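## Task

Take the yellow sponge off the low shelf and place it completely inside the tote that sits on the bench. The tote must not be shifted or rotated, the robot must not tip over or be left leaning, and the sponge must rest in the tote by itself at the end, not held there by the robot.

## Robot and tools

ROBOT. The robot is a Hello Robot Stretch 3 with a single arm. It has a two-wheel differential base (0.33 m long, 0.34 m wide), a lift carriage running up a vertical mast, and a telescoping arm that reaches out to the robot's right side. The arm only extends sideways, so the gripper is moved forward or back by driving the base. Turning in place pivots about the point midway between the drive wheels, 0.05 m behind the front edge. With the arm pulled in and the wrist folded, a turn sweeps a 0.28 m radius; an unfolded, level gripper reaches past that circle. Loose objects may occasionally get nudged by something unseen.

FRAMES. The base frame has its origin on the floor between the drive wheels, x forward, y left, z up. The odometry frame is the base frame as it was at the start of the scene. hand_pose is reported in the base frame at the point where closed fingertips meet; with all wrist joints at zero its x axis points up, y points back along the arm toward the mast, and z points toward the robot's rear. Fingertips are round pads 0.04 m wide.

execute_actions. Argument "actions" is a list holding one action or nothing (empty = just report state and images). An action may contain "base", "joints", or both, plus optional "contact_limits"; all its motions begin at once. "base" holds exactly one key: {"translate_m": d}, a straight drive of d metres relative to the current base position (forward positive, -1 to 1), or {"rotate_rad": d}, an in-place turn of d radians relative to the current heading (counter-clockwise/left positive, -3.2 to 3.2). No sideways motion exists. "joints" is a single object of absolute targets keyed by joint name: lift_m 0 to 1.1 (arm height on mast), arm_m 0 to 0.52 (extension), wrist_yaw_rad -1.345 to 4.42 (0 along the arm, positive swings toward the front, 3.0 is folded over the base), wrist_pitch_rad -1.57 to 0.451 (0 level, negative tips fingers down), wrist_roll_rad -2.911 to 2.911 (0 fingers side by side), gripper_m -0.089 to 0.179 (larger is wider; actual fingertip gap is 0.007 less when nearly shut, 0.025 less when fully open, zero below 0.007), head_pan_rad -3.953 to 1.73 (0 forward, positive left, -1.57 looks along the arm), head_tilt_rad -1.53 to 0.419 (negative looks down). "contact_limits" accepts only arm_m, a motor effort percentage (1 to 100) at which the arm motion halts with contact_stop; smaller is gentler but too small stops instantly. "cameras" picks images: head_camera, nav_camera, wrist_camera, or all (omitted or null = all, [] = none). Unknown keys, names or out-of-range numbers cause the whole call to be rejected with no motion. Joints or base left out of an action may still be driving toward an earlier target.

wait: {"seconds": 0 to 10}; sends nothing new and returns state and images. zoom_image: {"camera", "region": [x0,y0,x1,y1]} in pixels of that camera's most recent full image, origin top-left, at most 504x504. finished_scene: {"scene": current scene number}; irreversible, and its result reports success and gives the next task. If continuing from a summary, first send an empty actions list to learn the current scene.

RESULTS. base_status and joint_status give how each motion of the last accepted action ended: done, off_target (stopped short and may still push), contact_stop, time_out, torque_fault. After the last three the target is dropped. on_its_own covers what the call did not command; "held at" there is a held target, not the position. joint_positions are current values. motor_effort is percent of maximum, positive toward larger joint values, with the peak of the last action in brackets; readings carry fixed bias and noise. Positive wheel effort drives forward. base_odometry comes from wheel counts (slip counts as motion); heading is left-positive in -3.142 to 3.142. turned_by_wheels and turned_by_imu give turning since the previous result. base_tilt in degrees, forward and right positive, with a few degrees of fixed bias. lidar_m: 12 distances from the base origin in 30-degree sectors, first straight ahead, counting counter-clockwise (4th left, 7th behind, 10th right), scanning a plane 0.17 m above floor, range 0.15 to 12, "-" for nothing; misses clear objects, thin legs and low items, and the robot's body can block sectors 5, 6, 9, 10. wrist_depth_mm and head_depth_mm are 7x7 grids of median depth in mm (wrist 45-1000, head 280-4000, head grid matches the sideways image). Camera calibration (K, distortion, T_world_to_cam mapping base frame to camera) is given per camera and is slightly inexact.

SPEED. Base is fast (0.30 m/s, 1.9 rad/s) only with lift_m under 0.30, arm_m under 0.03 and wrist_yaw_rad above 2.54; otherwise it is capped at 0.10 m/s and 0.63 rad/s. The robot keeps obeying the last command while you are composing a reply.

GRIPPER. Grip by commanding a value below the object's width (lower squeezes harder, but a stall guard may weaken it). Release by commanding at least 0.02 above where contact began. Neither reading nor status proves a grasp; check images.

CAUTIONS. Fold or unfold the wrist only with lift_m between 0.32 and 0.95, wrist_pitch_rad -0.4, roll near 0; once folded the lift may go down to 0.25. With yaw below -0.4 keep pitch at -0.5 or lower. Arm and lift go slack after a contact_stop; a slack lift can sag under load or be pushed up by closing fingers on a surface. Base, wrist and head never stop on contact. Prolonged strain switches a wrist servo off for 10 s. Pushing the arm against something rigid with the gripper above about 0.45 m, a second push after a stop, driving while gripping something fixed, or snagging furniture (worst reversing) can tip the robot; then reverse in small steps, free the gripper, and lower the lift to about 0.2. Avoid dropping, slamming or shoving objects, and never disturb the tote.

Each tool is called after ">>>" in YAML: its name, and indented under it one key for each argument.

## Session

>>> execute_actions:
  actions: []

Scene clock: 0.00 s.
base_odometry: x=+0.000 y=+0.000 heading=+0.000 (m, m, rad; odometry frame)
turned_by_wheels: +0.000 (rad since the last result)
turned_by_imu: +0.000 (rad since the last result)
base_tilt: forward=+0.2 right=-0.5 (deg)
lidar_m: 2.15 1.51 2.06 2.06 2.24 1.94 1.93 2.09 1.09 1.08 1.18 1.82
head_depth_mm: 2255 2277 2318 2339 2351 2396 2181 / 2262 2341 2371 2367 2429 2475 2187 / 2212 2375 2372 2411 2439 2478 2169 / 2204 2397 2394 2449 2441 2494 2197 / 2189 2444 2468 2526 2505 2508 2208 / 2168 2489 2464 2490 2456 2592 2252 / 2138 2579 2601 2634 2689 2706 2304
base_status: not commanded
joint_positions: lift_m=+0.375 arm_m=-0.002 wrist_yaw_rad=+2.940 wrist_pitch_rad=-0.502 wrist_roll_rad=-0.002 gripper_m=+0.037 head_pan_rad=+0.011 head_tilt_rad=-0.011
joint_status: not commanded
motor_effort: left_wheel=-1 right_wheel=+0 lift_m=+23 arm_m=+0 wrist_yaw_rad=+0 wrist_pitch_rad=+8 wrist_roll_rad=+1 gripper_m=-1 head_pan_rad=-1 head_tilt_rad=+0 (%)
hand_pose: x=+0.0215 y=+0.0662 z=+0.3690 quat_wxyz=(+0.244, +0.698, +0.106, +0.665) (m; base frame)
wrist_depth_mm: - - - - - - - / - - - - - - - / - - 993 992 927 939 925 / 825 - 816 803 782 755 763 / 701 691 701 675 666 662 650 / 601 599 - 597 - 573 556 / 527 537 - - 505 505 497
pictures: head_camera (sideways: a quarter turn clockwise sets it upright), nav_camera (sideways: a quarter turn counterclockwise sets it upright), wrist_camera
Images, in order (width x height): head_camera 896x504, nav_camera 672x504, wrist_camera 644x364.

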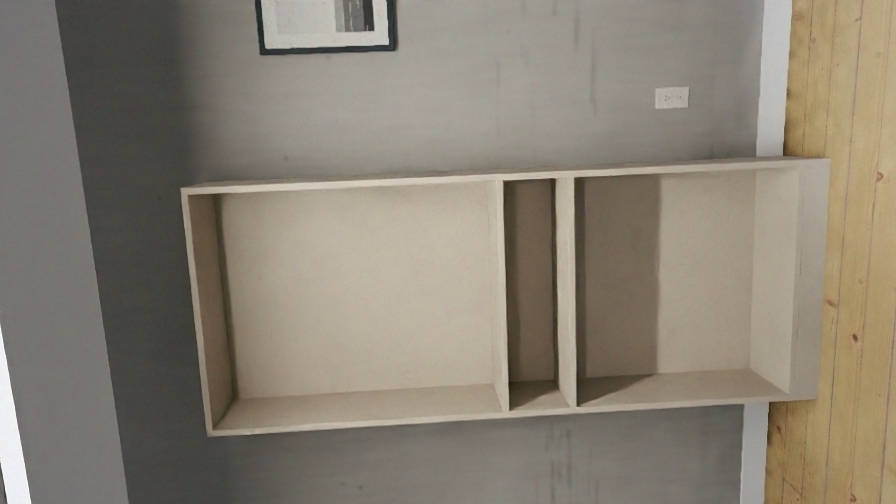

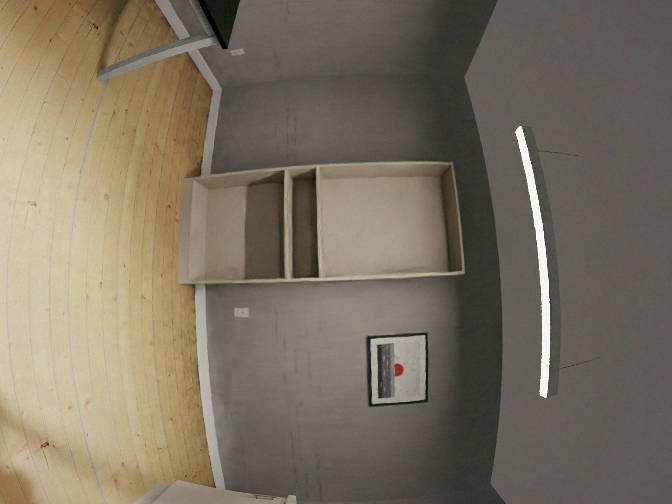

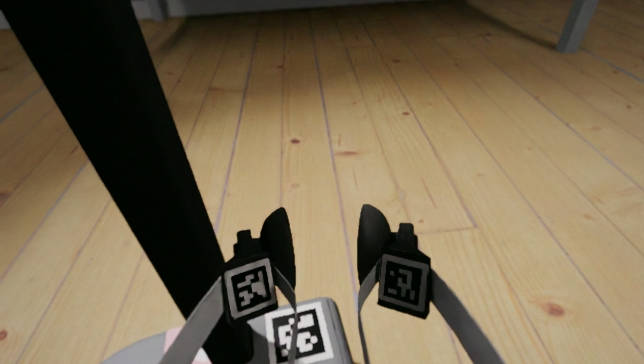

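>>> execute_actions:
  actions:
    - {"joints":{"head_pan_rad":-1.5,"head_tilt_rad":-0.6}}
  cameras: ["head_camera","nav_camera"]

>>> execute_actions:
  actions:
    - {"joints":{"head_pan_rad":-3.2,"head_tilt_rad":-0.6}}
  cameras: ["head_camera","nav_camera"]

>>> execute_actions:
  actions:
    - {"joints":{"head_pan_rad":1.4,"head_tilt_rad":-0.5}}
  cameras: ["head_camera","nav_camera"]

Scene clock: 4.67 s.
base_odometry: x=+0.000 y=+0.000 heading=+0.000 (m, m, rad; odometry frame)
turned_by_wheels: +0.000 (rad since the last result)
turned_by_imu: +0.000 (rad since the last result)
base_tilt: forward=+0.2 right=-0.5 (deg)
lidar_m: 2.15 1.51 2.07 2.05 2.24 1.94 1.93 2.09 1.09 1.08 1.18 1.82
head_depth_mm: 1415 1259 1092 1239 1438 1437 1237 / 1445 1289 1118 1270 1456 1437 1245 / 1466 1326 1145 1314 1529 1451 1243 / 1502 1369 1188 1356 1624 1480 1260 / 1555 1398 1203 1392 1640 1475 1252 / 1577 1433 1252 1435 1696 1478 1273 / 1625 1465 1285 1487 1719 1510 1283
base_status: not commanded
joint_positions: lift_m=+0.375 arm_m=-0.002 wrist_yaw_rad=+2.940 wrist_pitch_rad=-0.502 wrist_roll_rad=-0.002 gripper_m=+0.037 head_pan_rad=-1.493 head_tilt_rad=-0.592
joint_status: all done
motor_effort: left_wheel=+0(0) right_wheel=+0(1) lift_m=+24(24) arm_m=+0(0) wrist_yaw_rad=+1(1) wrist_pitch_rad=+7(8) wrist_roll_rad=+1(1) gripper_m=-1(0) head_pan_rad=-4(47) head_tilt_rad=-3(24) (%)
hand_pose: x=+0.0215 y=+0.0662 z=+0.3690 quat_wxyz=(+0.244, +0.698, +0.106, +0.665) (m; base frame)
wrist_depth_mm: - - - - - - - / - - - - - - - / - - 981 969 944 934 920 / 847 - 810 795 786 762 749 / 706 697 713 676 672 654 644 / 608 595 - 582 - 568 559 / 529 538 - - 504 505 495
pictures: head_camera (sideways: a quarter turn clockwise sets it upright), nav_camera (sideways: a quarter turn counterclockwise sets it upright)
camera_calibration (this result's frames):
head_camera: T_world_to_cam=[[-0.00466374, 0.593827, -0.804579, 1.07433], [0.993603, 0.0935397, 0.0632783, -0.0891921], [0.112836, -0.799137, -0.590464, 0.727392], [0, 0, 0, 1]] pos_world=[0.0115556, -0.0483383, 1.29953]
nav_camera: T_world_to_cam=[[0.0204083, -0.587635, 0.808869, -1.00835], [-0.997271, -0.069382, -0.0252434, 0.0845333], [0.0709548, -0.806146, -0.587447, 0.722497], [0, 0, 0, 1]] pos_world=[0.0536167, -0.00423961, 1.24219]
Images, in order (width x height): head_camera 896x504, nav_camera 672x504.

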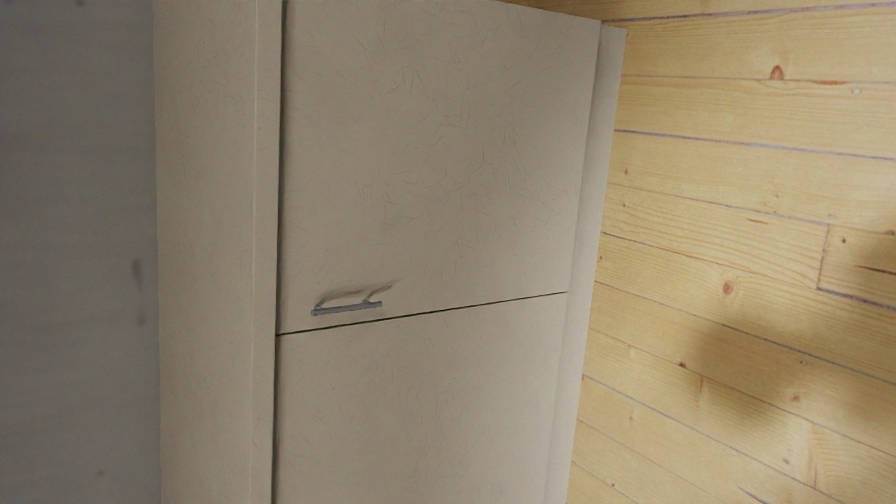

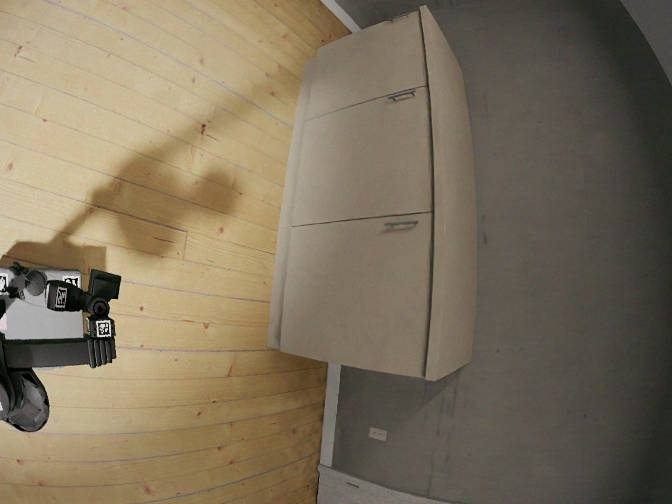

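Scene clock: 6.03 s.
base_odometry: x=+0.000 y=+0.000 heading=+0.000 (m, m, rad; odometry frame)
turned_by_wheels: +0.000 (rad since the last result)
turned_by_imu: +0.000 (rad since the last result)
base_tilt: forward=+0.2 right=-0.5 (deg)
lidar_m: 2.15 1.51 2.08 2.05 2.24 1.94 1.92 2.10 1.09 1.08 1.18 1.82
head_depth_mm: 1981 2195 2437 2149 1736 1419 1238 / 2006 2139 2280 2172 1730 1440 1245 / 2012 2181 2395 2220 1752 1466 1244 / 2023 2188 2317 2223 1759 1469 1262 / 2058 2204 2444 2272 1782 1474 1263 / 2084 2206 2450 2281 1817 1496 1277 / 2079 2291 2539 2307 1842 1509 1278
base_status: not commanded
joint_positions: lift_m=+0.375 arm_m=-0.002 wrist_yaw_rad=+2.940 wrist_pitch_rad=-0.502 wrist_roll_rad=-0.002 gripper_m=+0.037 head_pan_rad=-3.193 head_tilt_rad=-0.593
joint_status: all done
motor_effort: left_wheel=+0(0) right_wheel=+0(1) lift_m=+23(24) arm_m=+0(0) wrist_yaw_rad=+0(1) wrist_pitch_rad=+8(7) wrist_roll_rad=+1(1) gripper_m=+1(0) head_pan_rad=-4(46) head_tilt_rad=-2(2) (%)
hand_pose: x=+0.0215 y=+0.0662 z=+0.3690 quat_wxyz=(+0.244, +0.698, +0.106, +0.665) (m; base frame)
wrist_depth_mm: - - - - - - - / - - - - - - - / - - 999 951 948 945 913 / 843 - 795 803 775 766 754 / 712 681 717 672 683 654 648 / 601 596 - 588 - 563 563 / 527 536 - - 505 500 495
pictures: head_camera (sideways: a quarter turn clockwise sets it upright), nav_camera (sideways: a quarter turn counterclockwise sets it upright)
camera_calibration (this result's frames):
head_camera: T_world_to_cam=[[0.589751, -0.0718979, -0.804378, 1.07044], [-0.0352774, -0.997372, 0.0632837, -0.0829228], [-0.806814, -0.00894526, -0.590738, 0.733357], [0, 0, 0, 1]] pos_world=[-0.0425375, 0.000817781, 1.29951]
nav_camera: T_world_to_cam=[[-0.585641, 0.0554868, 0.808669, -1.0044], [0.0596935, 0.997898, -0.0252405, 0.078082], [-0.80837, 0.0334904, -0.587722, 0.728219], [0, 0, 0, 1]] pos_world=[-0.00420606, -0.0465754, 1.24218]
Images, in order (width x height): head_camera 896x504, nav_camera 672x504.

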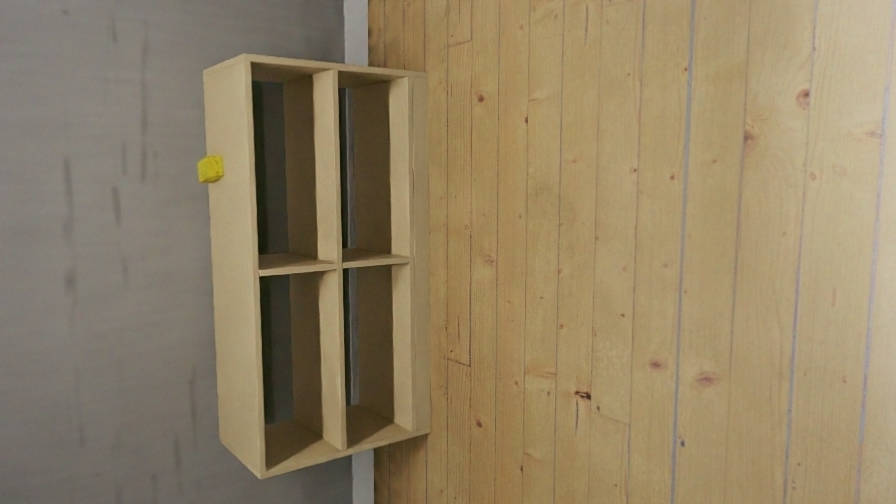

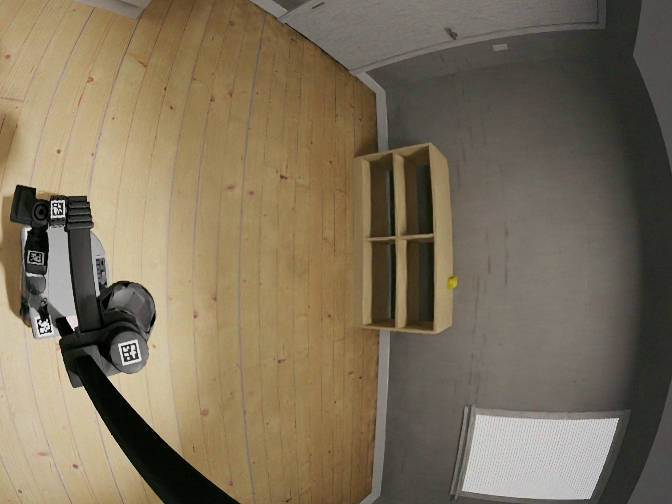

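Scene clock: 8.57 s.
base_odometry: x=+0.000 y=+0.000 heading=+0.000 (m, m, rad; odometry frame)
turned_by_wheels: +0.000 (rad since the last result)
turned_by_imu: +0.000 (rad since the last result)
base_tilt: forward=+0.3 right=-0.5 (deg)
lidar_m: 2.15 1.51 2.07 2.05 2.24 1.94 1.93 2.09 1.09 1.08 1.18 1.82
head_depth_mm: 1782 1923 1420 2340 1878 1518 1294 / 1787 1929 1463 2341 1897 1523 1296 / 1795 1953 1486 2309 1931 1561 1310 / 1777 1930 1518 2332 1948 1565 1320 / 1753 1935 1555 2322 1964 1590 1318 / 1779 1912 1549 2346 1960 1606 1341 / 1768 1915 1569 2318 2025 1621 1345
base_status: not commanded
joint_positions: lift_m=+0.375 arm_m=-0.002 wrist_yaw_rad=+2.940 wrist_pitch_rad=-0.502 wrist_roll_rad=-0.002 gripper_m=+0.037 head_pan_rad=+1.393 head_tilt_rad=-0.507
joint_status: all done
motor_effort: left_wheel=-1(0) right_wheel=+0(1) lift_m=+23(24) arm_m=+0(1) wrist_yaw_rad=+0(0) wrist_pitch_rad=+7(7) wrist_roll_rad=+1(1) gripper_m=+0(1) head_pan_rad=+3(47) head_tilt_rad=+2(8) (%)
hand_pose: x=+0.0215 y=+0.0662 z=+0.3690 quat_wxyz=(+0.244, +0.698, +0.106, +0.665) (m; base frame)
wrist_depth_mm: - - - - - - - / - - - - - - - / - - - 949 942 916 918 / 834 - 810 796 761 767 762 / 707 689 709 677 679 661 642 / 598 603 - 579 - 564 567 / 531 539 - - 505 506 500
pictures: head_camera (sideways: a quarter turn clockwise sets it upright), nav_camera (sideways: a quarter turn counterclockwise sets it upright)
camera_calibration (this result's frames):
head_camera: T_world_to_cam=[[-0.133438, -0.506442, -0.851887, 1.1368], [-0.985836, 0.155945, 0.0617116, -0.0750846], [0.101594, 0.848055, -0.520078, 0.635886], [0, 0, 0, 1]] pos_world=[0.013069, 0.0481641, 1.30377]
nav_camera: T_world_to_cam=[[0.116578, 0.504099, 0.855742, -1.07005], [0.982711, -0.18333, -0.0258788, 0.0732854], [0.143838, 0.843963, -0.516756, 0.630082], [0, 0, 0, 1]] pos_world=[-0.0379034, 0.021083, 1.24319]
Images, in order (width x height): head_camera 896x504, nav_camera 672x504.

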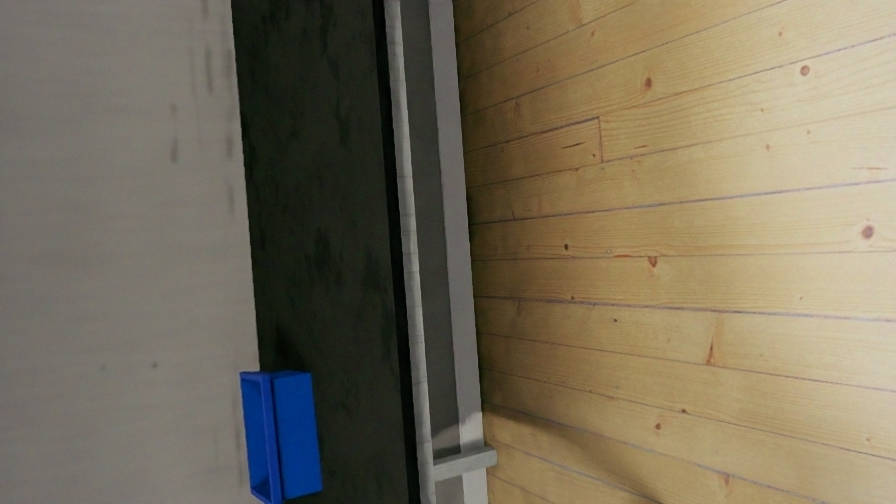

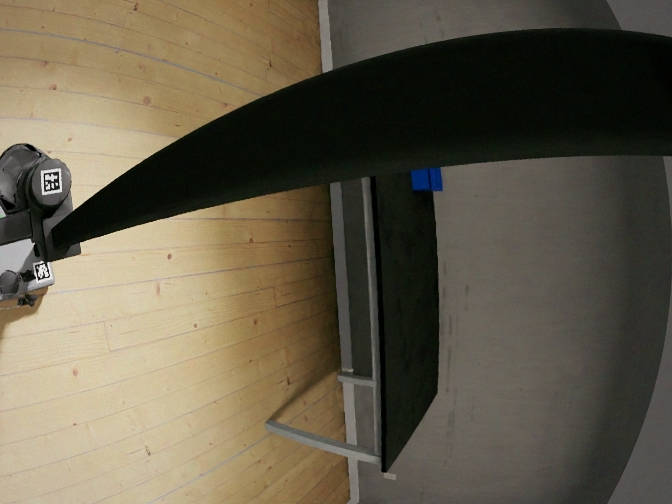

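>>> execute_actions:
  actions:
    - {"base":{"rotate_rad":-0.093},"joints":{"lift_m":0.27,"wrist_pitch_rad":-0.4,"head_pan_rad":-1.6,"head_tilt_rad":-0.8}}
  cameras: []

>>> execute_actions:
  actions:
    - {"base":{"translate_m":-1.0}}
  cameras: []

>>> execute_actions:
  actions:
    - {"base":{"translate_m":-0.5}}
  cameras: []

>>> execute_actions:
  actions:
    - {"base":{"rotate_rad":-1.595}}
  cameras: ["head_camera"]

>>> execute_actions:
  actions:
    - {"joints":{"lift_m":0.75}}
  cameras: []

>>> execute_actions:
  actions:
    - {"joints":{"wrist_yaw_rad":0,"gripper_m":0.17}}

Scene clock: 19.80 s.
base_odometry: x=+0.000 y=+0.000 heading=-0.093 (m, m, rad; odometry frame)
turned_by_wheels: -0.093 (rad since the last result)
turned_by_imu: -0.091 (rad since the last result)
base_tilt: forward=+0.2 right=-0.4 (deg)
lidar_m: 2.15 2.33 1.51 2.05 2.10 2.36 1.92 2.09 1.74 1.08 1.15 1.62
head_depth_mm: 1535 1768 1921 1725 1465 1285 1144 / 1203 1649 1914 1689 1477 1295 1144 / 1040 1102 1294 1613 1490 1299 1162 / 1069 1103 1294 1650 1517 1313 1166 / 1087 1104 1296 1566 1530 1327 1171 / 1106 1105 1298 1569 1532 1333 1184 / 1123 1117 1310 1585 1551 1353 1186
base_status: done
joint_positions: lift_m=+0.270 arm_m=-0.002 wrist_yaw_rad=+2.940 wrist_pitch_rad=-0.419 wrist_roll_rad=-0.002 gripper_m=+0.037 head_pan_rad=-1.593 head_tilt_rad=-0.790
joint_status: all done
motor_effort: left_wheel=+1(7) right_wheel=-2(6) lift_m=+20(20) arm_m=+0(0) wrist_yaw_rad=+0(0) wrist_pitch_rad=+10(12) wrist_roll_rad=+1(1) gripper_m=-1(0) head_pan_rad=-4(48) head_tilt_rad=-5(17) (%)
hand_pose: x=+0.0237 y=+0.0772 z=+0.2827 quat_wxyz=(+0.216, +0.702, +0.077, +0.674) (m; base frame)
wrist_depth_mm: - - - - - - - / - - - - - - - / 979 - 937 905 891 864 834 / 747 - 732 714 690 688 672 / 615 594 626 581 585 572 557 / 519 512 - 520 - 478 476 / 464 - - - 426 418 417
pictures: none
No camera images: the call's "cameras" was empty. Leave "cameras" out to get every camera's image.

Scene clock: 24.73 s.
base_odometry: x=-0.996 y=+0.093 heading=-0.093 (m, m, rad; odometry frame)
turned_by_wheels: +0.000 (rad since the last result)
turned_by_imu: +0.001 (rad since the last result)
base_tilt: forward=+0.3 right=-0.5 (deg)
lidar_m: 3.14 2.31 1.24 1.23 1.79 0.99 0.94 1.23 1.67 1.61 1.32 1.54
head_depth_mm: 1481 1684 1907 1719 1468 1283 1140 / 1462 1672 1920 1719 1501 1296 1143 / 1468 1672 1923 1770 1496 1303 1163 / 1486 1708 1967 1761 1515 1309 1169 / 1493 1698 1989 1795 1521 1322 1169 / 1501 1728 2011 1803 1533 1327 1187 / 1502 1711 1993 1827 1548 1338 1188
base_status: done
joint_positions: lift_m=+0.270 arm_m=-0.002 wrist_yaw_rad=+2.940 wrist_pitch_rad=-0.418 wrist_roll_rad=-0.002 gripper_m=+0.037 head_pan_rad=-1.593 head_tilt_rad=-0.790
joint_status: not commanded
motor_effort: left_wheel=+2(7) right_wheel=-2(9) lift_m=+20(20) arm_m=+0(0) wrist_yaw_rad=+0(1) wrist_pitch_rad=+10(10) wrist_roll_rad=+1(1) gripper_m=-2(0) head_pan_rad=-4(4) head_tilt_rad=-3(3) (%)
hand_pose: x=+0.0237 y=+0.0773 z=+0.2829 quat_wxyz=(+0.216, +0.702, +0.077, +0.674) (m; base frame)
wrist_depth_mm: - - - - - - - / - - - - - - - / - - 921 900 896 875 843 / 750 - 728 711 688 693 683 / 626 595 626 587 578 570 560 / 524 513 - 521 - 483 478 / 460 - - - 428 424 414
pictures: none
No camera images: the call's "cameras" was empty. Leave "cameras" out to get every camera's image.

Scene clock: 27.97 s.
base_odometry: x=-1.494 y=+0.139 heading=-0.093 (m, m, rad; odometry frame)
turned_by_wheels: +0.000 (rad since the last result)
turned_by_imu: +0.000 (rad since the last result)
base_tilt: forward=+0.2 right=-0.4 (deg)
lidar_m: 3.63 2.74 1.44 2.13 0.57 0.57 0.68 0.47 0.91 1.60 1.71 1.66
head_depth_mm: 1433 1647 1887 1705 1467 1280 1142 / 1436 1649 1914 1740 1478 1287 1150 / 1448 1649 1929 1746 1492 1302 1160 / 1443 1662 1935 1768 1506 1314 1157 / 1447 1665 1938 1783 1529 1324 1167 / 1445 1665 1968 1818 1539 1331 1179 / 1478 1694 2004 1828 1547 1330 1188
base_status: done
joint_positions: lift_m=+0.270 arm_m=-0.002 wrist_yaw_rad=+2.940 wrist_pitch_rad=-0.418 wrist_roll_rad=-0.002 gripper_m=+0.037 head_pan_rad=-1.593 head_tilt_rad=-0.790
joint_status: not commanded
motor_effort: left_wheel=+2(7) right_wheel=-1(9) lift_m=+20(20) arm_m=+1(0) wrist_yaw_rad=+0(1) wrist_pitch_rad=+10(10) wrist_roll_rad=+1(1) gripper_m=-1(0) head_pan_rad=-3(4) head_tilt_rad=-4(3) (%)
hand_pose: x=+0.0237 y=+0.0773 z=+0.2829 quat_wxyz=(+0.216, +0.702, +0.077, +0.674) (m; base frame)
wrist_depth_mm: - - - - - - - / - - - - - - - / - - 926 910 903 860 840 / 750 - 736 716 703 694 678 / 619 596 629 586 586 573 549 / 527 514 - 523 - 484 475 / 463 - - - 428 424 419
pictures: none
No camera images: the call's "cameras" was empty. Leave "cameras" out to get every camera's image.

Scene clock: 30.33 s.
base_odometry: x=-1.494 y=+0.139 heading=-1.688 (m, m, rad; odometry frame)
turned_by_wheels: -1.595 (rad since the last result)
turned_by_imu: -1.560 (rad since the last result)
base_tilt: forward=+0.1 right=-0.4 (deg)
lidar_m: 1.60 1.70 1.67 3.63 2.91 1.44 2.13 1.13 0.57 0.72 0.47 0.91
head_depth_mm: 723 824 968 899 807 995 1145 / 722 826 969 888 804 995 1150 / 722 824 966 896 799 1004 1150 / 721 824 969 925 808 1009 1164 / 723 829 969 937 812 1018 1170 / 723 824 968 946 817 1026 1171 / 725 829 969 964 827 1038 1161
base_status: done
joint_positions: lift_m=+0.270 arm_m=-0.002 wrist_yaw_rad=+2.940 wrist_pitch_rad=-0.418 wrist_roll_rad=-0.002 gripper_m=+0.037 head_pan_rad=-1.593 head_tilt_rad=-0.791
joint_status: not commanded
motor_effort: left_wheel=+2(10) right_wheel=-2(9) lift_m=+20(20) arm_m=+0(0) wrist_yaw_rad=+1(0) wrist_pitch_rad=+10(10) wrist_roll_rad=+1(1) gripper_m=+0(1) head_pan_rad=-3(4) head_tilt_rad=-3(2) (%)
hand_pose: x=+0.0237 y=+0.0773 z=+0.2829 quat_wxyz=(+0.216, +0.702, +0.077, +0.674) (m; base frame)
wrist_depth_mm: - - - - - - - / - - - - - - - / 994 - 927 911 872 847 841 / 767 - 734 713 695 692 678 / 615 597 614 590 575 565 557 / 523 511 - 519 - 485 473 / 460 - - - 428 426 414
pictures: head_camera (sideways: a quarter turn clockwise sets it upright)
camera_calibration (this result's frames):
head_camera: T_world_to_cam=[[0.0582827, 0.738156, -0.672107, 0.901293], [0.997686, -0.0194529, 0.0651512, -0.0916386], [0.0350174, -0.674349, -0.737582, 0.919225], [0, 0, 0, 1]] pos_world=[0.00670788, -0.0471986, 1.28974]
Images, in order (width x height): head_camera 896x504.

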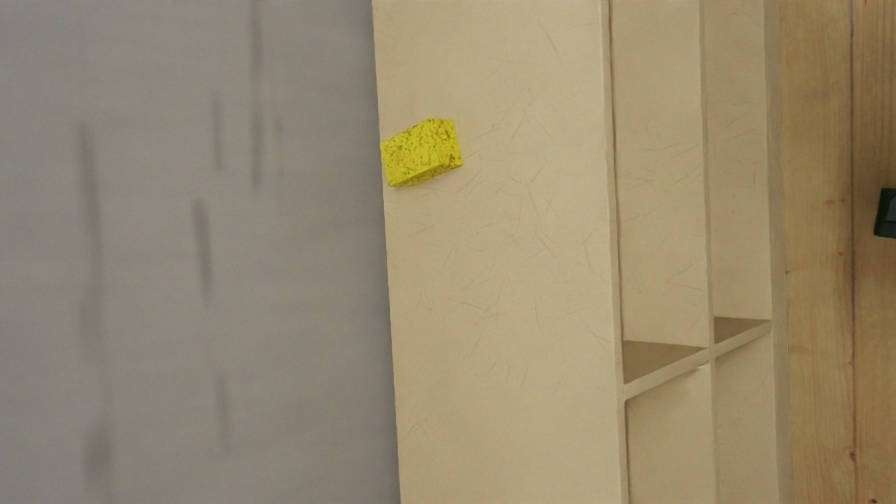

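Scene clock: 35.53 s.
base_odometry: x=-1.494 y=+0.139 heading=-1.688 (m, m, rad; odometry frame)
turned_by_wheels: +0.000 (rad since the last result)
turned_by_imu: +0.000 (rad since the last result)
base_tilt: forward=+0.3 right=-0.4 (deg)
lidar_m: 1.60 1.70 1.66 3.62 2.91 1.44 2.13 1.13 0.57 0.72 0.47 0.90
head_depth_mm: 723 831 963 896 804 974 1093 / 727 830 972 887 806 983 - / 727 826 969 895 799 989 - / 727 832 970 926 803 998 1131 / 722 827 966 934 814 1008 1161 / 725 829 966 944 819 1039 1190 / 726 828 971 956 830 1036 1179
base_status: not commanded
joint_positions: lift_m=+0.750 arm_m=-0.002 wrist_yaw_rad=+2.940 wrist_pitch_rad=-0.418 wrist_roll_rad=-0.002 gripper_m=+0.037 head_pan_rad=-1.593 head_tilt_rad=-0.791
joint_status: all done
motor_effort: left_wheel=+1(2) right_wheel=-1(2) lift_m=+27(31) arm_m=+0(0) wrist_yaw_rad=+1(0) wrist_pitch_rad=+10(10) wrist_roll_rad=+1(1) gripper_m=-1(0) head_pan_rad=-4(4) head_tilt_rad=-4(4) (%)
hand_pose: x=+0.0237 y=+0.0773 z=+0.7626 quat_wxyz=(+0.216, +0.702, +0.077, +0.674) (m; base frame)
wrist_depth_mm: - - - - - - - / - - - - - - - / - - - - - - - / - - - - - - - / - - - - - - - / - - - - - - - / - 991 992 967 946 905 928
pictures: none
No camera images: the call's "cameras" was empty. Leave "cameras" out to get every camera's image.

Scene clock: 38.00 s.
base_odometry: x=-1.494 y=+0.139 heading=-1.688 (m, m, rad; odometry frame)
turned_by_wheels: +0.000 (rad since the last result)
turned_by_imu: +0.000 (rad since the last result)
base_tilt: forward=+0.2 right=-0.5 (deg)
lidar_m: 1.60 1.70 1.67 3.64 2.91 1.44 2.13 1.13 0.57 0.72 0.47 0.90
head_depth_mm: 720 824 968 900 804 974 - / 721 828 968 891 812 982 - / 723 827 965 898 795 - - / 723 829 973 921 809 1019 1168 / 723 827 967 933 823 1022 1167 / 726 825 974 946 816 1035 1174 / 726 832 971 959 829 1045 1172
base_status: not commanded
joint_positions: lift_m=+0.750 arm_m=-0.002 wrist_yaw_rad=+0.002 wrist_pitch_rad=-0.418 wrist_roll_rad=-0.002 gripper_m=+0.170 head_pan_rad=-1.593 head_tilt_rad=-0.791
joint_status: all done
motor_effort: left_wheel=+1(1) right_wheel=-2(2) lift_m=+27(27) arm_m=+0(0) wrist_yaw_rad=-1(1) wrist_pitch_rad=+9(10) wrist_roll_rad=+1(1) gripper_m=-1(84) head_pan_rad=-4(4) head_tilt_rad=-4(3) (%)
hand_pose: x=-0.0211 y=-0.3670 z=+0.7626 quat_wxyz=(+0.693, +0.148, -0.691, -0.146) (m; base frame)
wrist_depth_mm: 557 549 544 540 538 534 528 / 605 604 592 593 592 580 581 / 640 632 632 624 566 586 628 / 511 504 494 486 461 466 457 / 417 418 401 398 390 389 376 / 351 348 339 338 333 331 331 / - 325 315 547 547 543 499
pictures: head_camera (sideways: a quarter turn clockwise sets it upright), nav_camera (sideways: a quarter turn counterclockwise sets it upright), wrist_camera
camera_calibration (this result's frames):
head_camera: T_world_to_cam=[[0.0582829, 0.738156, -0.672108, 0.901293], [0.997686, -0.0194531, 0.0651512, -0.0916386], [0.0350172, -0.674349, -0.737582, 0.919225], [0, 0, 0, 1]] pos_world=[0.00670787, -0.0471986, 1.28974]
nav_camera: T_world_to_cam=[[-0.0420175, -0.734518, 0.677287, -0.836475], [-0.99909, 0.0358883, -0.0230606, 0.0816964], [-0.00736824, -0.67764, -0.735357, 0.915367], [0, 0, 0, 1]] pos_world=[0.05322, 0.00295105, 1.24154]
wrist_camera: T_world_to_cam=[[-0.999359, 0.00925597, -0.0345803, 0.00748067], [0.0335067, 0.581879, -0.812585, 0.866182], [0.0126003, -0.813222, -0.581817, 0.310587], [0, 0, 0, 1]] pos_world=[-0.0254605, -0.251506, 0.884809]
Images, in order (width x height): head_camera 896x504, nav_camera 672x504, wrist_camera 644x364.

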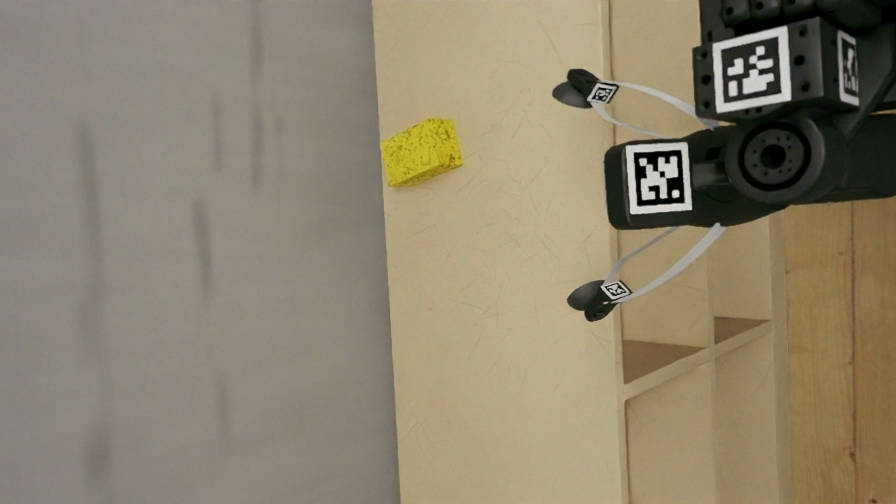

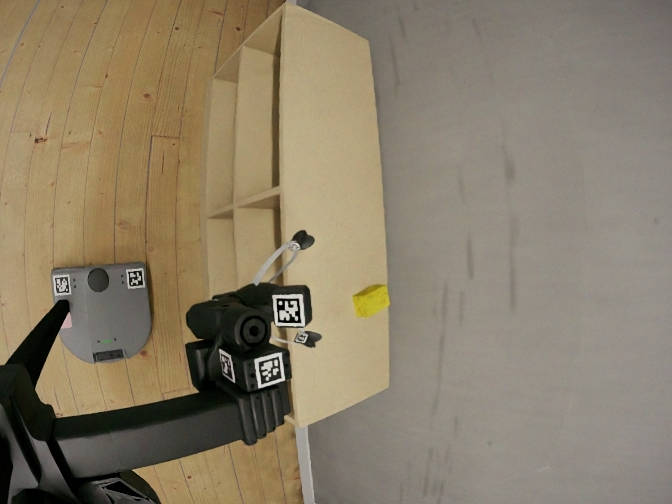

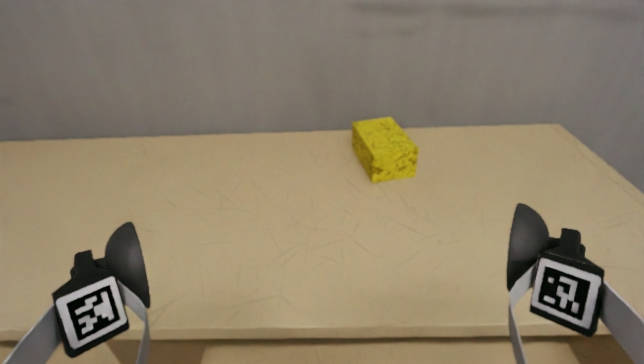

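>>> execute_actions:
  actions:
    - {"base":{"translate_m":-0.135},"joints":{"wrist_yaw_rad":0.25,"arm_m":0.2,"lift_m":0.65}}
  cameras: ["head_camera","wrist_camera"]

Scene clock: 44.90 s.
base_odometry: x=-1.478 y=+0.273 heading=-1.688 (m, m, rad; odometry frame)
turned_by_wheels: +0.000 (rad since the last result)
turned_by_imu: +0.001 (rad since the last result)
base_tilt: forward=+0.2 right=-0.4 (deg)
lidar_m: 1.73 1.81 1.75 3.64 2.73 1.32 2.00 1.12 0.48 0.82 0.54 1.03
head_depth_mm: 720 824 954 910 800 - - / 717 826 964 917 - 1071 1146 / 720 822 961 938 - 999 1152 / 719 823 961 898 791 1017 1162 / 719 823 958 940 816 1020 1171 / 718 822 963 945 820 1035 1168 / 722 826 963 958 824 985 1171
base_status: done
joint_positions: lift_m=+0.650 arm_m=+0.200 wrist_yaw_rad=+0.249 wrist_pitch_rad=-0.417 wrist_roll_rad=-0.002 gripper_m=+0.170 head_pan_rad=-1.593 head_tilt_rad=-0.791
joint_status: all done
motor_effort: left_wheel=+2(3) right_wheel=-2(7) lift_m=+20(23) arm_m=+3(1) wrist_yaw_rad=+0(1) wrist_pitch_rad=+10(10) wrist_roll_rad=+1(1) gripper_m=-1(1) head_pan_rad=-4(4) head_tilt_rad=-3(3) (%)
hand_pose: x=+0.0339 y=-0.5622 z=+0.6630 quat_wxyz=(+0.706, +0.232, -0.667, -0.059) (m; base frame)
wrist_depth_mm: 456 424 390 364 341 319 301 / 514 469 427 399 368 344 323 / 414 408 395 366 357 364 346 / 324 316 309 282 243 292 287 / 265 262 256 247 241 243 241 / 226 218 217 214 212 209 210 / - 188 189 186 184 182 175
pictures: head_camera (sideways: a quarter turn clockwise sets it upright), wrist_camera
camera_calibration (this result's frames):
head_camera: T_world_to_cam=[[0.0582829, 0.738156, -0.672107, 0.901293], [0.997686, -0.0194531, 0.0651512, -0.0916386], [0.0350172, -0.674349, -0.737582, 0.919225], [0, 0, 0, 1]] pos_world=[0.00670787, -0.0471986, 1.28974]
wrist_camera: T_world_to_cam=[[-0.971112, -0.236104, -0.0345822, -0.078059], [-0.110179, 0.572204, -0.812677, 0.896491], [0.211665, -0.78539, -0.581688, 0.102003], [0, 0, 0, 1]] pos_world=[0.00137958, -0.451294, 0.785192]
Images, in order (width x height): head_camera 896x504, wrist_camera 644x364.

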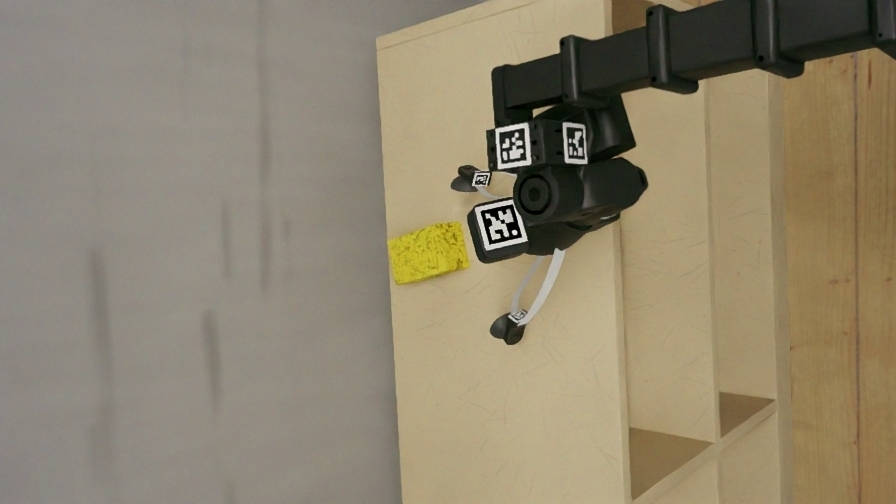

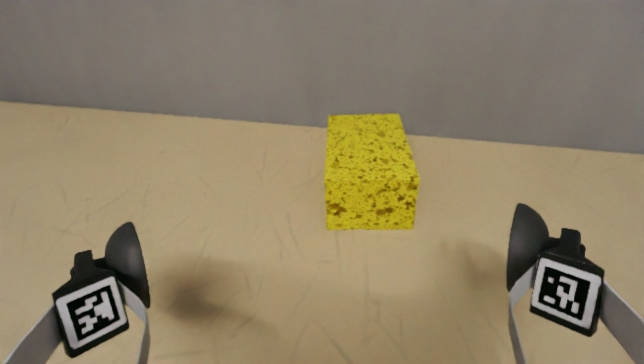

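>>> execute_actions:
  actions:
    - {"joints":{"arm_m":0.315,"lift_m":0.622,"gripper_m":0.14}}
  cameras: ["head_camera","wrist_camera"]

Scene clock: 48.87 s.
base_odometry: x=-1.478 y=+0.273 heading=-1.688 (m, m, rad; odometry frame)
turned_by_wheels: +0.000 (rad since the last result)
turned_by_imu: +0.000 (rad since the last result)
base_tilt: forward=+0.1 right=-0.5 (deg)
lidar_m: 1.73 1.81 1.75 3.62 2.73 1.33 2.00 1.12 0.49 0.82 0.54 1.03
head_depth_mm: 720 818 960 903 800 - - / 718 822 959 953 776 1000 1143 / 716 818 964 - 785 1005 1154 / 721 823 965 911 803 1014 1168 / 717 824 969 937 811 1022 1172 / 719 827 962 943 821 1031 1170 / 723 826 966 957 824 990 1177
base_status: not commanded
joint_positions: lift_m=+0.622 arm_m=+0.315 wrist_yaw_rad=+0.249 wrist_pitch_rad=-0.417 wrist_roll_rad=-0.002 gripper_m=+0.140 head_pan_rad=-1.593 head_tilt_rad=-0.791
joint_status: all done
motor_effort: left_wheel=+1(1) right_wheel=-2(2) lift_m=+20(20) arm_m=+3(5) wrist_yaw_rad=+1(2) wrist_pitch_rad=+10(9) wrist_roll_rad=+1(1) gripper_m=+0(82) head_pan_rad=-3(4) head_tilt_rad=-3(3) (%)
hand_pose: x=+0.0339 y=-0.6772 z=+0.6350 quat_wxyz=(+0.706, +0.232, -0.667, -0.059) (m; base frame)
wrist_depth_mm: 315 291 271 252 233 219 207 / 353 324 296 274 254 238 222 / 376 351 328 301 277 258 240 / 271 263 262 177 239 267 256 / 220 226 213 146 193 209 200 / 187 - 176 124 130 - 172 / 165 156 154 130 137 152 151
pictures: head_camera (sideways: a quarter turn clockwise sets it upright), wrist_camera
camera_calibration (this result's frames):
head_camera: T_world_to_cam=[[0.0582827, 0.738156, -0.672108, 0.901293], [0.997686, -0.0194529, 0.0651512, -0.0916386], [0.0350174, -0.674349, -0.737582, 0.919225], [0, 0, 0, 1]] pos_world=[0.00670788, -0.0471986, 1.28974]
wrist_camera: T_world_to_cam=[[-0.971112, -0.236104, -0.0345823, -0.106179], [-0.110178, 0.572202, -0.812678, 0.939544], [0.211665, -0.785392, -0.581685, -0.00460387], [0, 0, 0, 1]] pos_world=[0.00137957, -0.566294, 0.757197]
Images, in order (width x height): head_camera 896x504, wrist_camera 644x364.

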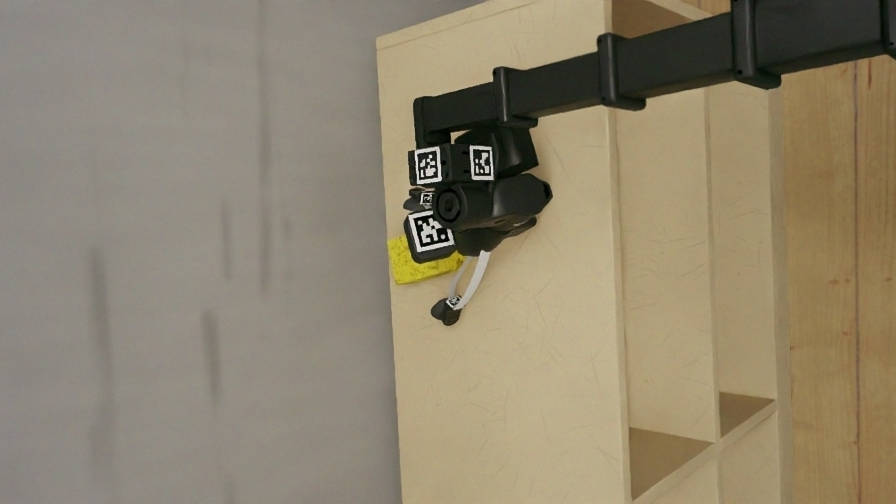

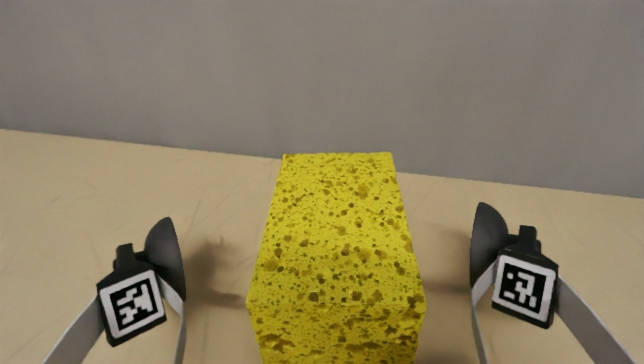

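>>> execute_actions:
  actions:
    - {"joints":{"arm_m":0.325,"lift_m":0.614,"gripper_m":0.03}}
  cameras: ["wrist_camera"]

>>> execute_actions:
  actions:
    - {"joints":{"lift_m":0.7,"head_pan_rad":-3.7,"head_tilt_rad":-0.4}}

Scene clock: 56.53 s.
base_odometry: x=-1.478 y=+0.273 heading=-1.688 (m, m, rad; odometry frame)
turned_by_wheels: +0.000 (rad since the last result)
turned_by_imu: +0.000 (rad since the last result)
base_tilt: forward=+0.3 right=-0.5 (deg)
lidar_m: 1.73 1.81 1.75 3.62 2.73 1.33 2.00 1.12 0.48 0.82 0.54 1.03
head_depth_mm: 719 825 961 904 798 923 - / 720 822 964 951 786 1001 1142 / 719 821 968 - 783 1006 1157 / 719 820 959 914 802 1019 1167 / 719 826 959 933 813 1025 1171 / 714 824 964 943 825 1031 1164 / 719 824 958 954 829 989 1178
base_status: not commanded
joint_positions: lift_m=+0.614 arm_m=+0.325 wrist_yaw_rad=+0.250 wrist_pitch_rad=-0.408 wrist_roll_rad=-0.002 gripper_m=+0.031 head_pan_rad=-1.593 head_tilt_rad=-0.791
joint_status: all done
motor_effort: left_wheel=+2(2) right_wheel=-2(2) lift_m=+19(20) arm_m=+3(2) wrist_yaw_rad=+1(1) wrist_pitch_rad=+4(9) wrist_roll_rad=+1(1) gripper_m=-25(99) head_pan_rad=-4(4) head_tilt_rad=-3(3) (%)
hand_pose: x=+0.0343 y=-0.6884 z=+0.6292 quat_wxyz=(+0.706, +0.229, -0.668, -0.056) (m; base frame)
wrist_depth_mm: 300 280 258 240 224 209 200 / 338 307 284 262 243 226 214 / 368 340 315 289 266 248 230 / 261 258 250 168 232 258 247 / 212 211 202 137 140 197 193 / 179 177 118 117 115 169 165 / 155 152 123 111 115 146 144
pictures: wrist_camera
camera_calibration (this result's frames):
wrist_camera: T_world_to_cam=[[-0.970965, -0.236694, -0.0346856, -0.109007], [-0.108382, 0.564517, -0.818275, 0.939439], [0.213261, -0.790757, -0.57378, -0.0255056], [0, 0, 0, 1]] pos_world=[0.00141627, -0.5763, 0.750304]
Images, in order (width x height): wrist_camera 644x364.

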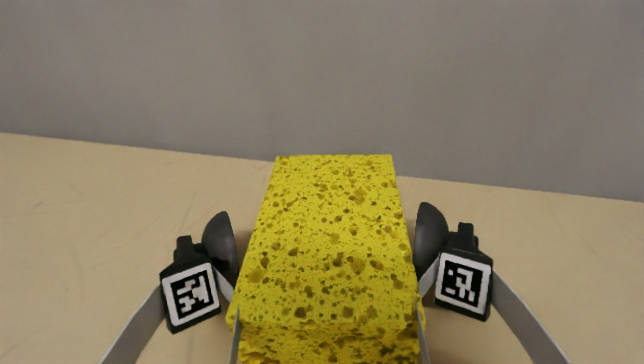

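Scene clock: 58.13 s.
base_odometry: x=-1.478 y=+0.273 heading=-1.688 (m, m, rad; odometry frame)
turned_by_wheels: +0.000 (rad since the last result)
turned_by_imu: +0.000 (rad since the last result)
base_tilt: forward=+0.2 right=-0.5 (deg)
lidar_m: 1.73 1.81 1.75 3.62 2.73 1.32 2.00 1.12 0.48 0.82 0.54 1.03
head_depth_mm: 2335 2532 1927 2792 2108 1683 1379 / 2188 2394 1919 2676 2167 1695 1382 / 2098 2248 1845 1496 2019 1680 1402 / 2006 2148 1945 2473 2227 1709 1401 / 1904 2029 2139 2303 2245 1742 1426 / 1806 1921 2052 2199 2244 1755 1436 / 1723 1848 1920 2084 2188 1770 1448
base_status: not commanded
joint_positions: lift_m=+0.700 arm_m=+0.325 wrist_yaw_rad=+0.250 wrist_pitch_rad=-0.416 wrist_roll_rad=-0.002 gripper_m=+0.037 head_pan_rad=-3.693 head_tilt_rad=-0.409
joint_status: all done
on_its_own: gripper_m is held at +0.036, not at your +0.030, by its stall guard, which is still easing
motor_effort: left_wheel=+2(2) right_wheel=-2(2) lift_m=+27(29) arm_m=+3(3) wrist_yaw_rad=+0(0) wrist_pitch_rad=+9(9) wrist_roll_rad=+1(1) gripper_m=-24(26) head_pan_rad=-4(46) head_tilt_rad=+3(18) (%)
hand_pose: x=+0.0340 y=-0.6874 z=+0.7129 quat_wxyz=(+0.706, +0.231, -0.667, -0.059) (m; base frame)
wrist_depth_mm: 301 281 258 241 224 211 199 / 341 310 285 263 243 229 214 / 384 350 313 290 267 247 230 / 434 398 352 168 285 271 251 / 340 333 321 137 141 300 278 / 286 283 118 116 116 268 283 / 249 244 122 111 115 233 230
pictures: head_camera (sideways: a quarter turn clockwise sets it upright), nav_camera (sideways: a quarter turn counterclockwise sets it upright), wrist_camera
camera_calibration (this result's frames):
head_camera: T_world_to_cam=[[0.349398, -0.263661, -0.899113, 1.19545], [-0.499506, -0.864276, 0.0593359, -0.0749661], [-0.792726, 0.42838, -0.433677, 0.528918], [0, 0, 0, 1]] pos_world=[-0.0358457, 0.0238236, 1.30867]
nav_camera: T_world_to_cam=[[-0.353062, 0.246921, 0.902428, -1.12808], [0.526756, 0.849607, -0.0263827, 0.0767261], [-0.773224, 0.466045, -0.430031, 0.522831], [0, 0, 0, 1]] pos_world=[-0.034434, -0.0303018, 1.24487]
wrist_camera: T_world_to_cam=[[-0.971035, -0.236418, -0.034597, -0.10599], [-0.110063, 0.571102, -0.813467, 1.00851], [0.212076, -0.786098, -0.580581, 0.0314493], [0, 0, 0, 1]] pos_world=[0.00141018, -0.576297, 0.834982]
Images, in order (width x height): head_camera 896x504, nav_camera 672x504, wrist_camera 644x364.

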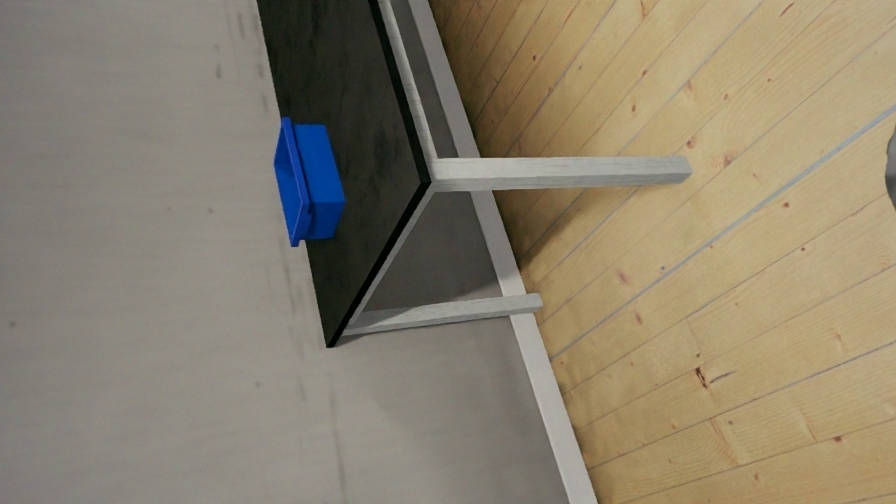

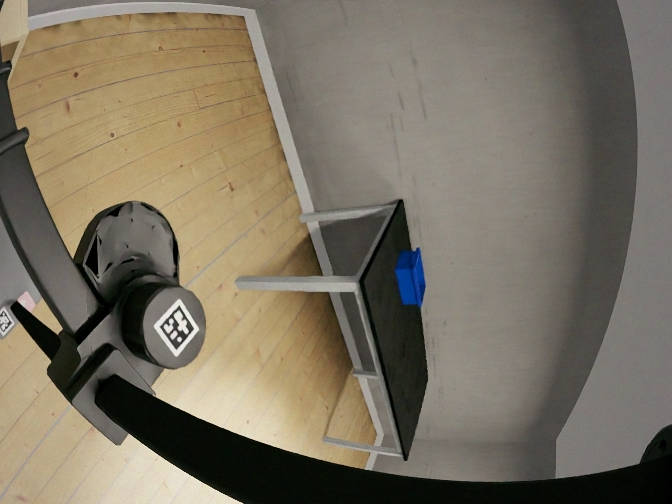

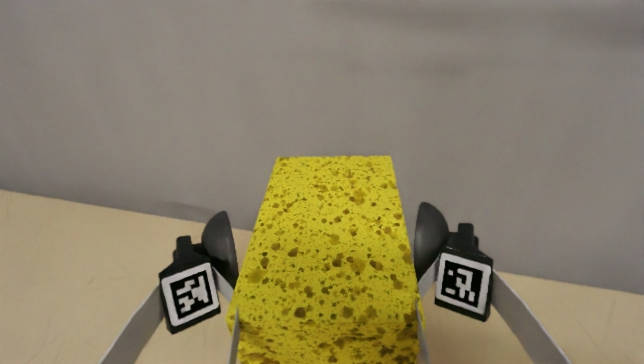

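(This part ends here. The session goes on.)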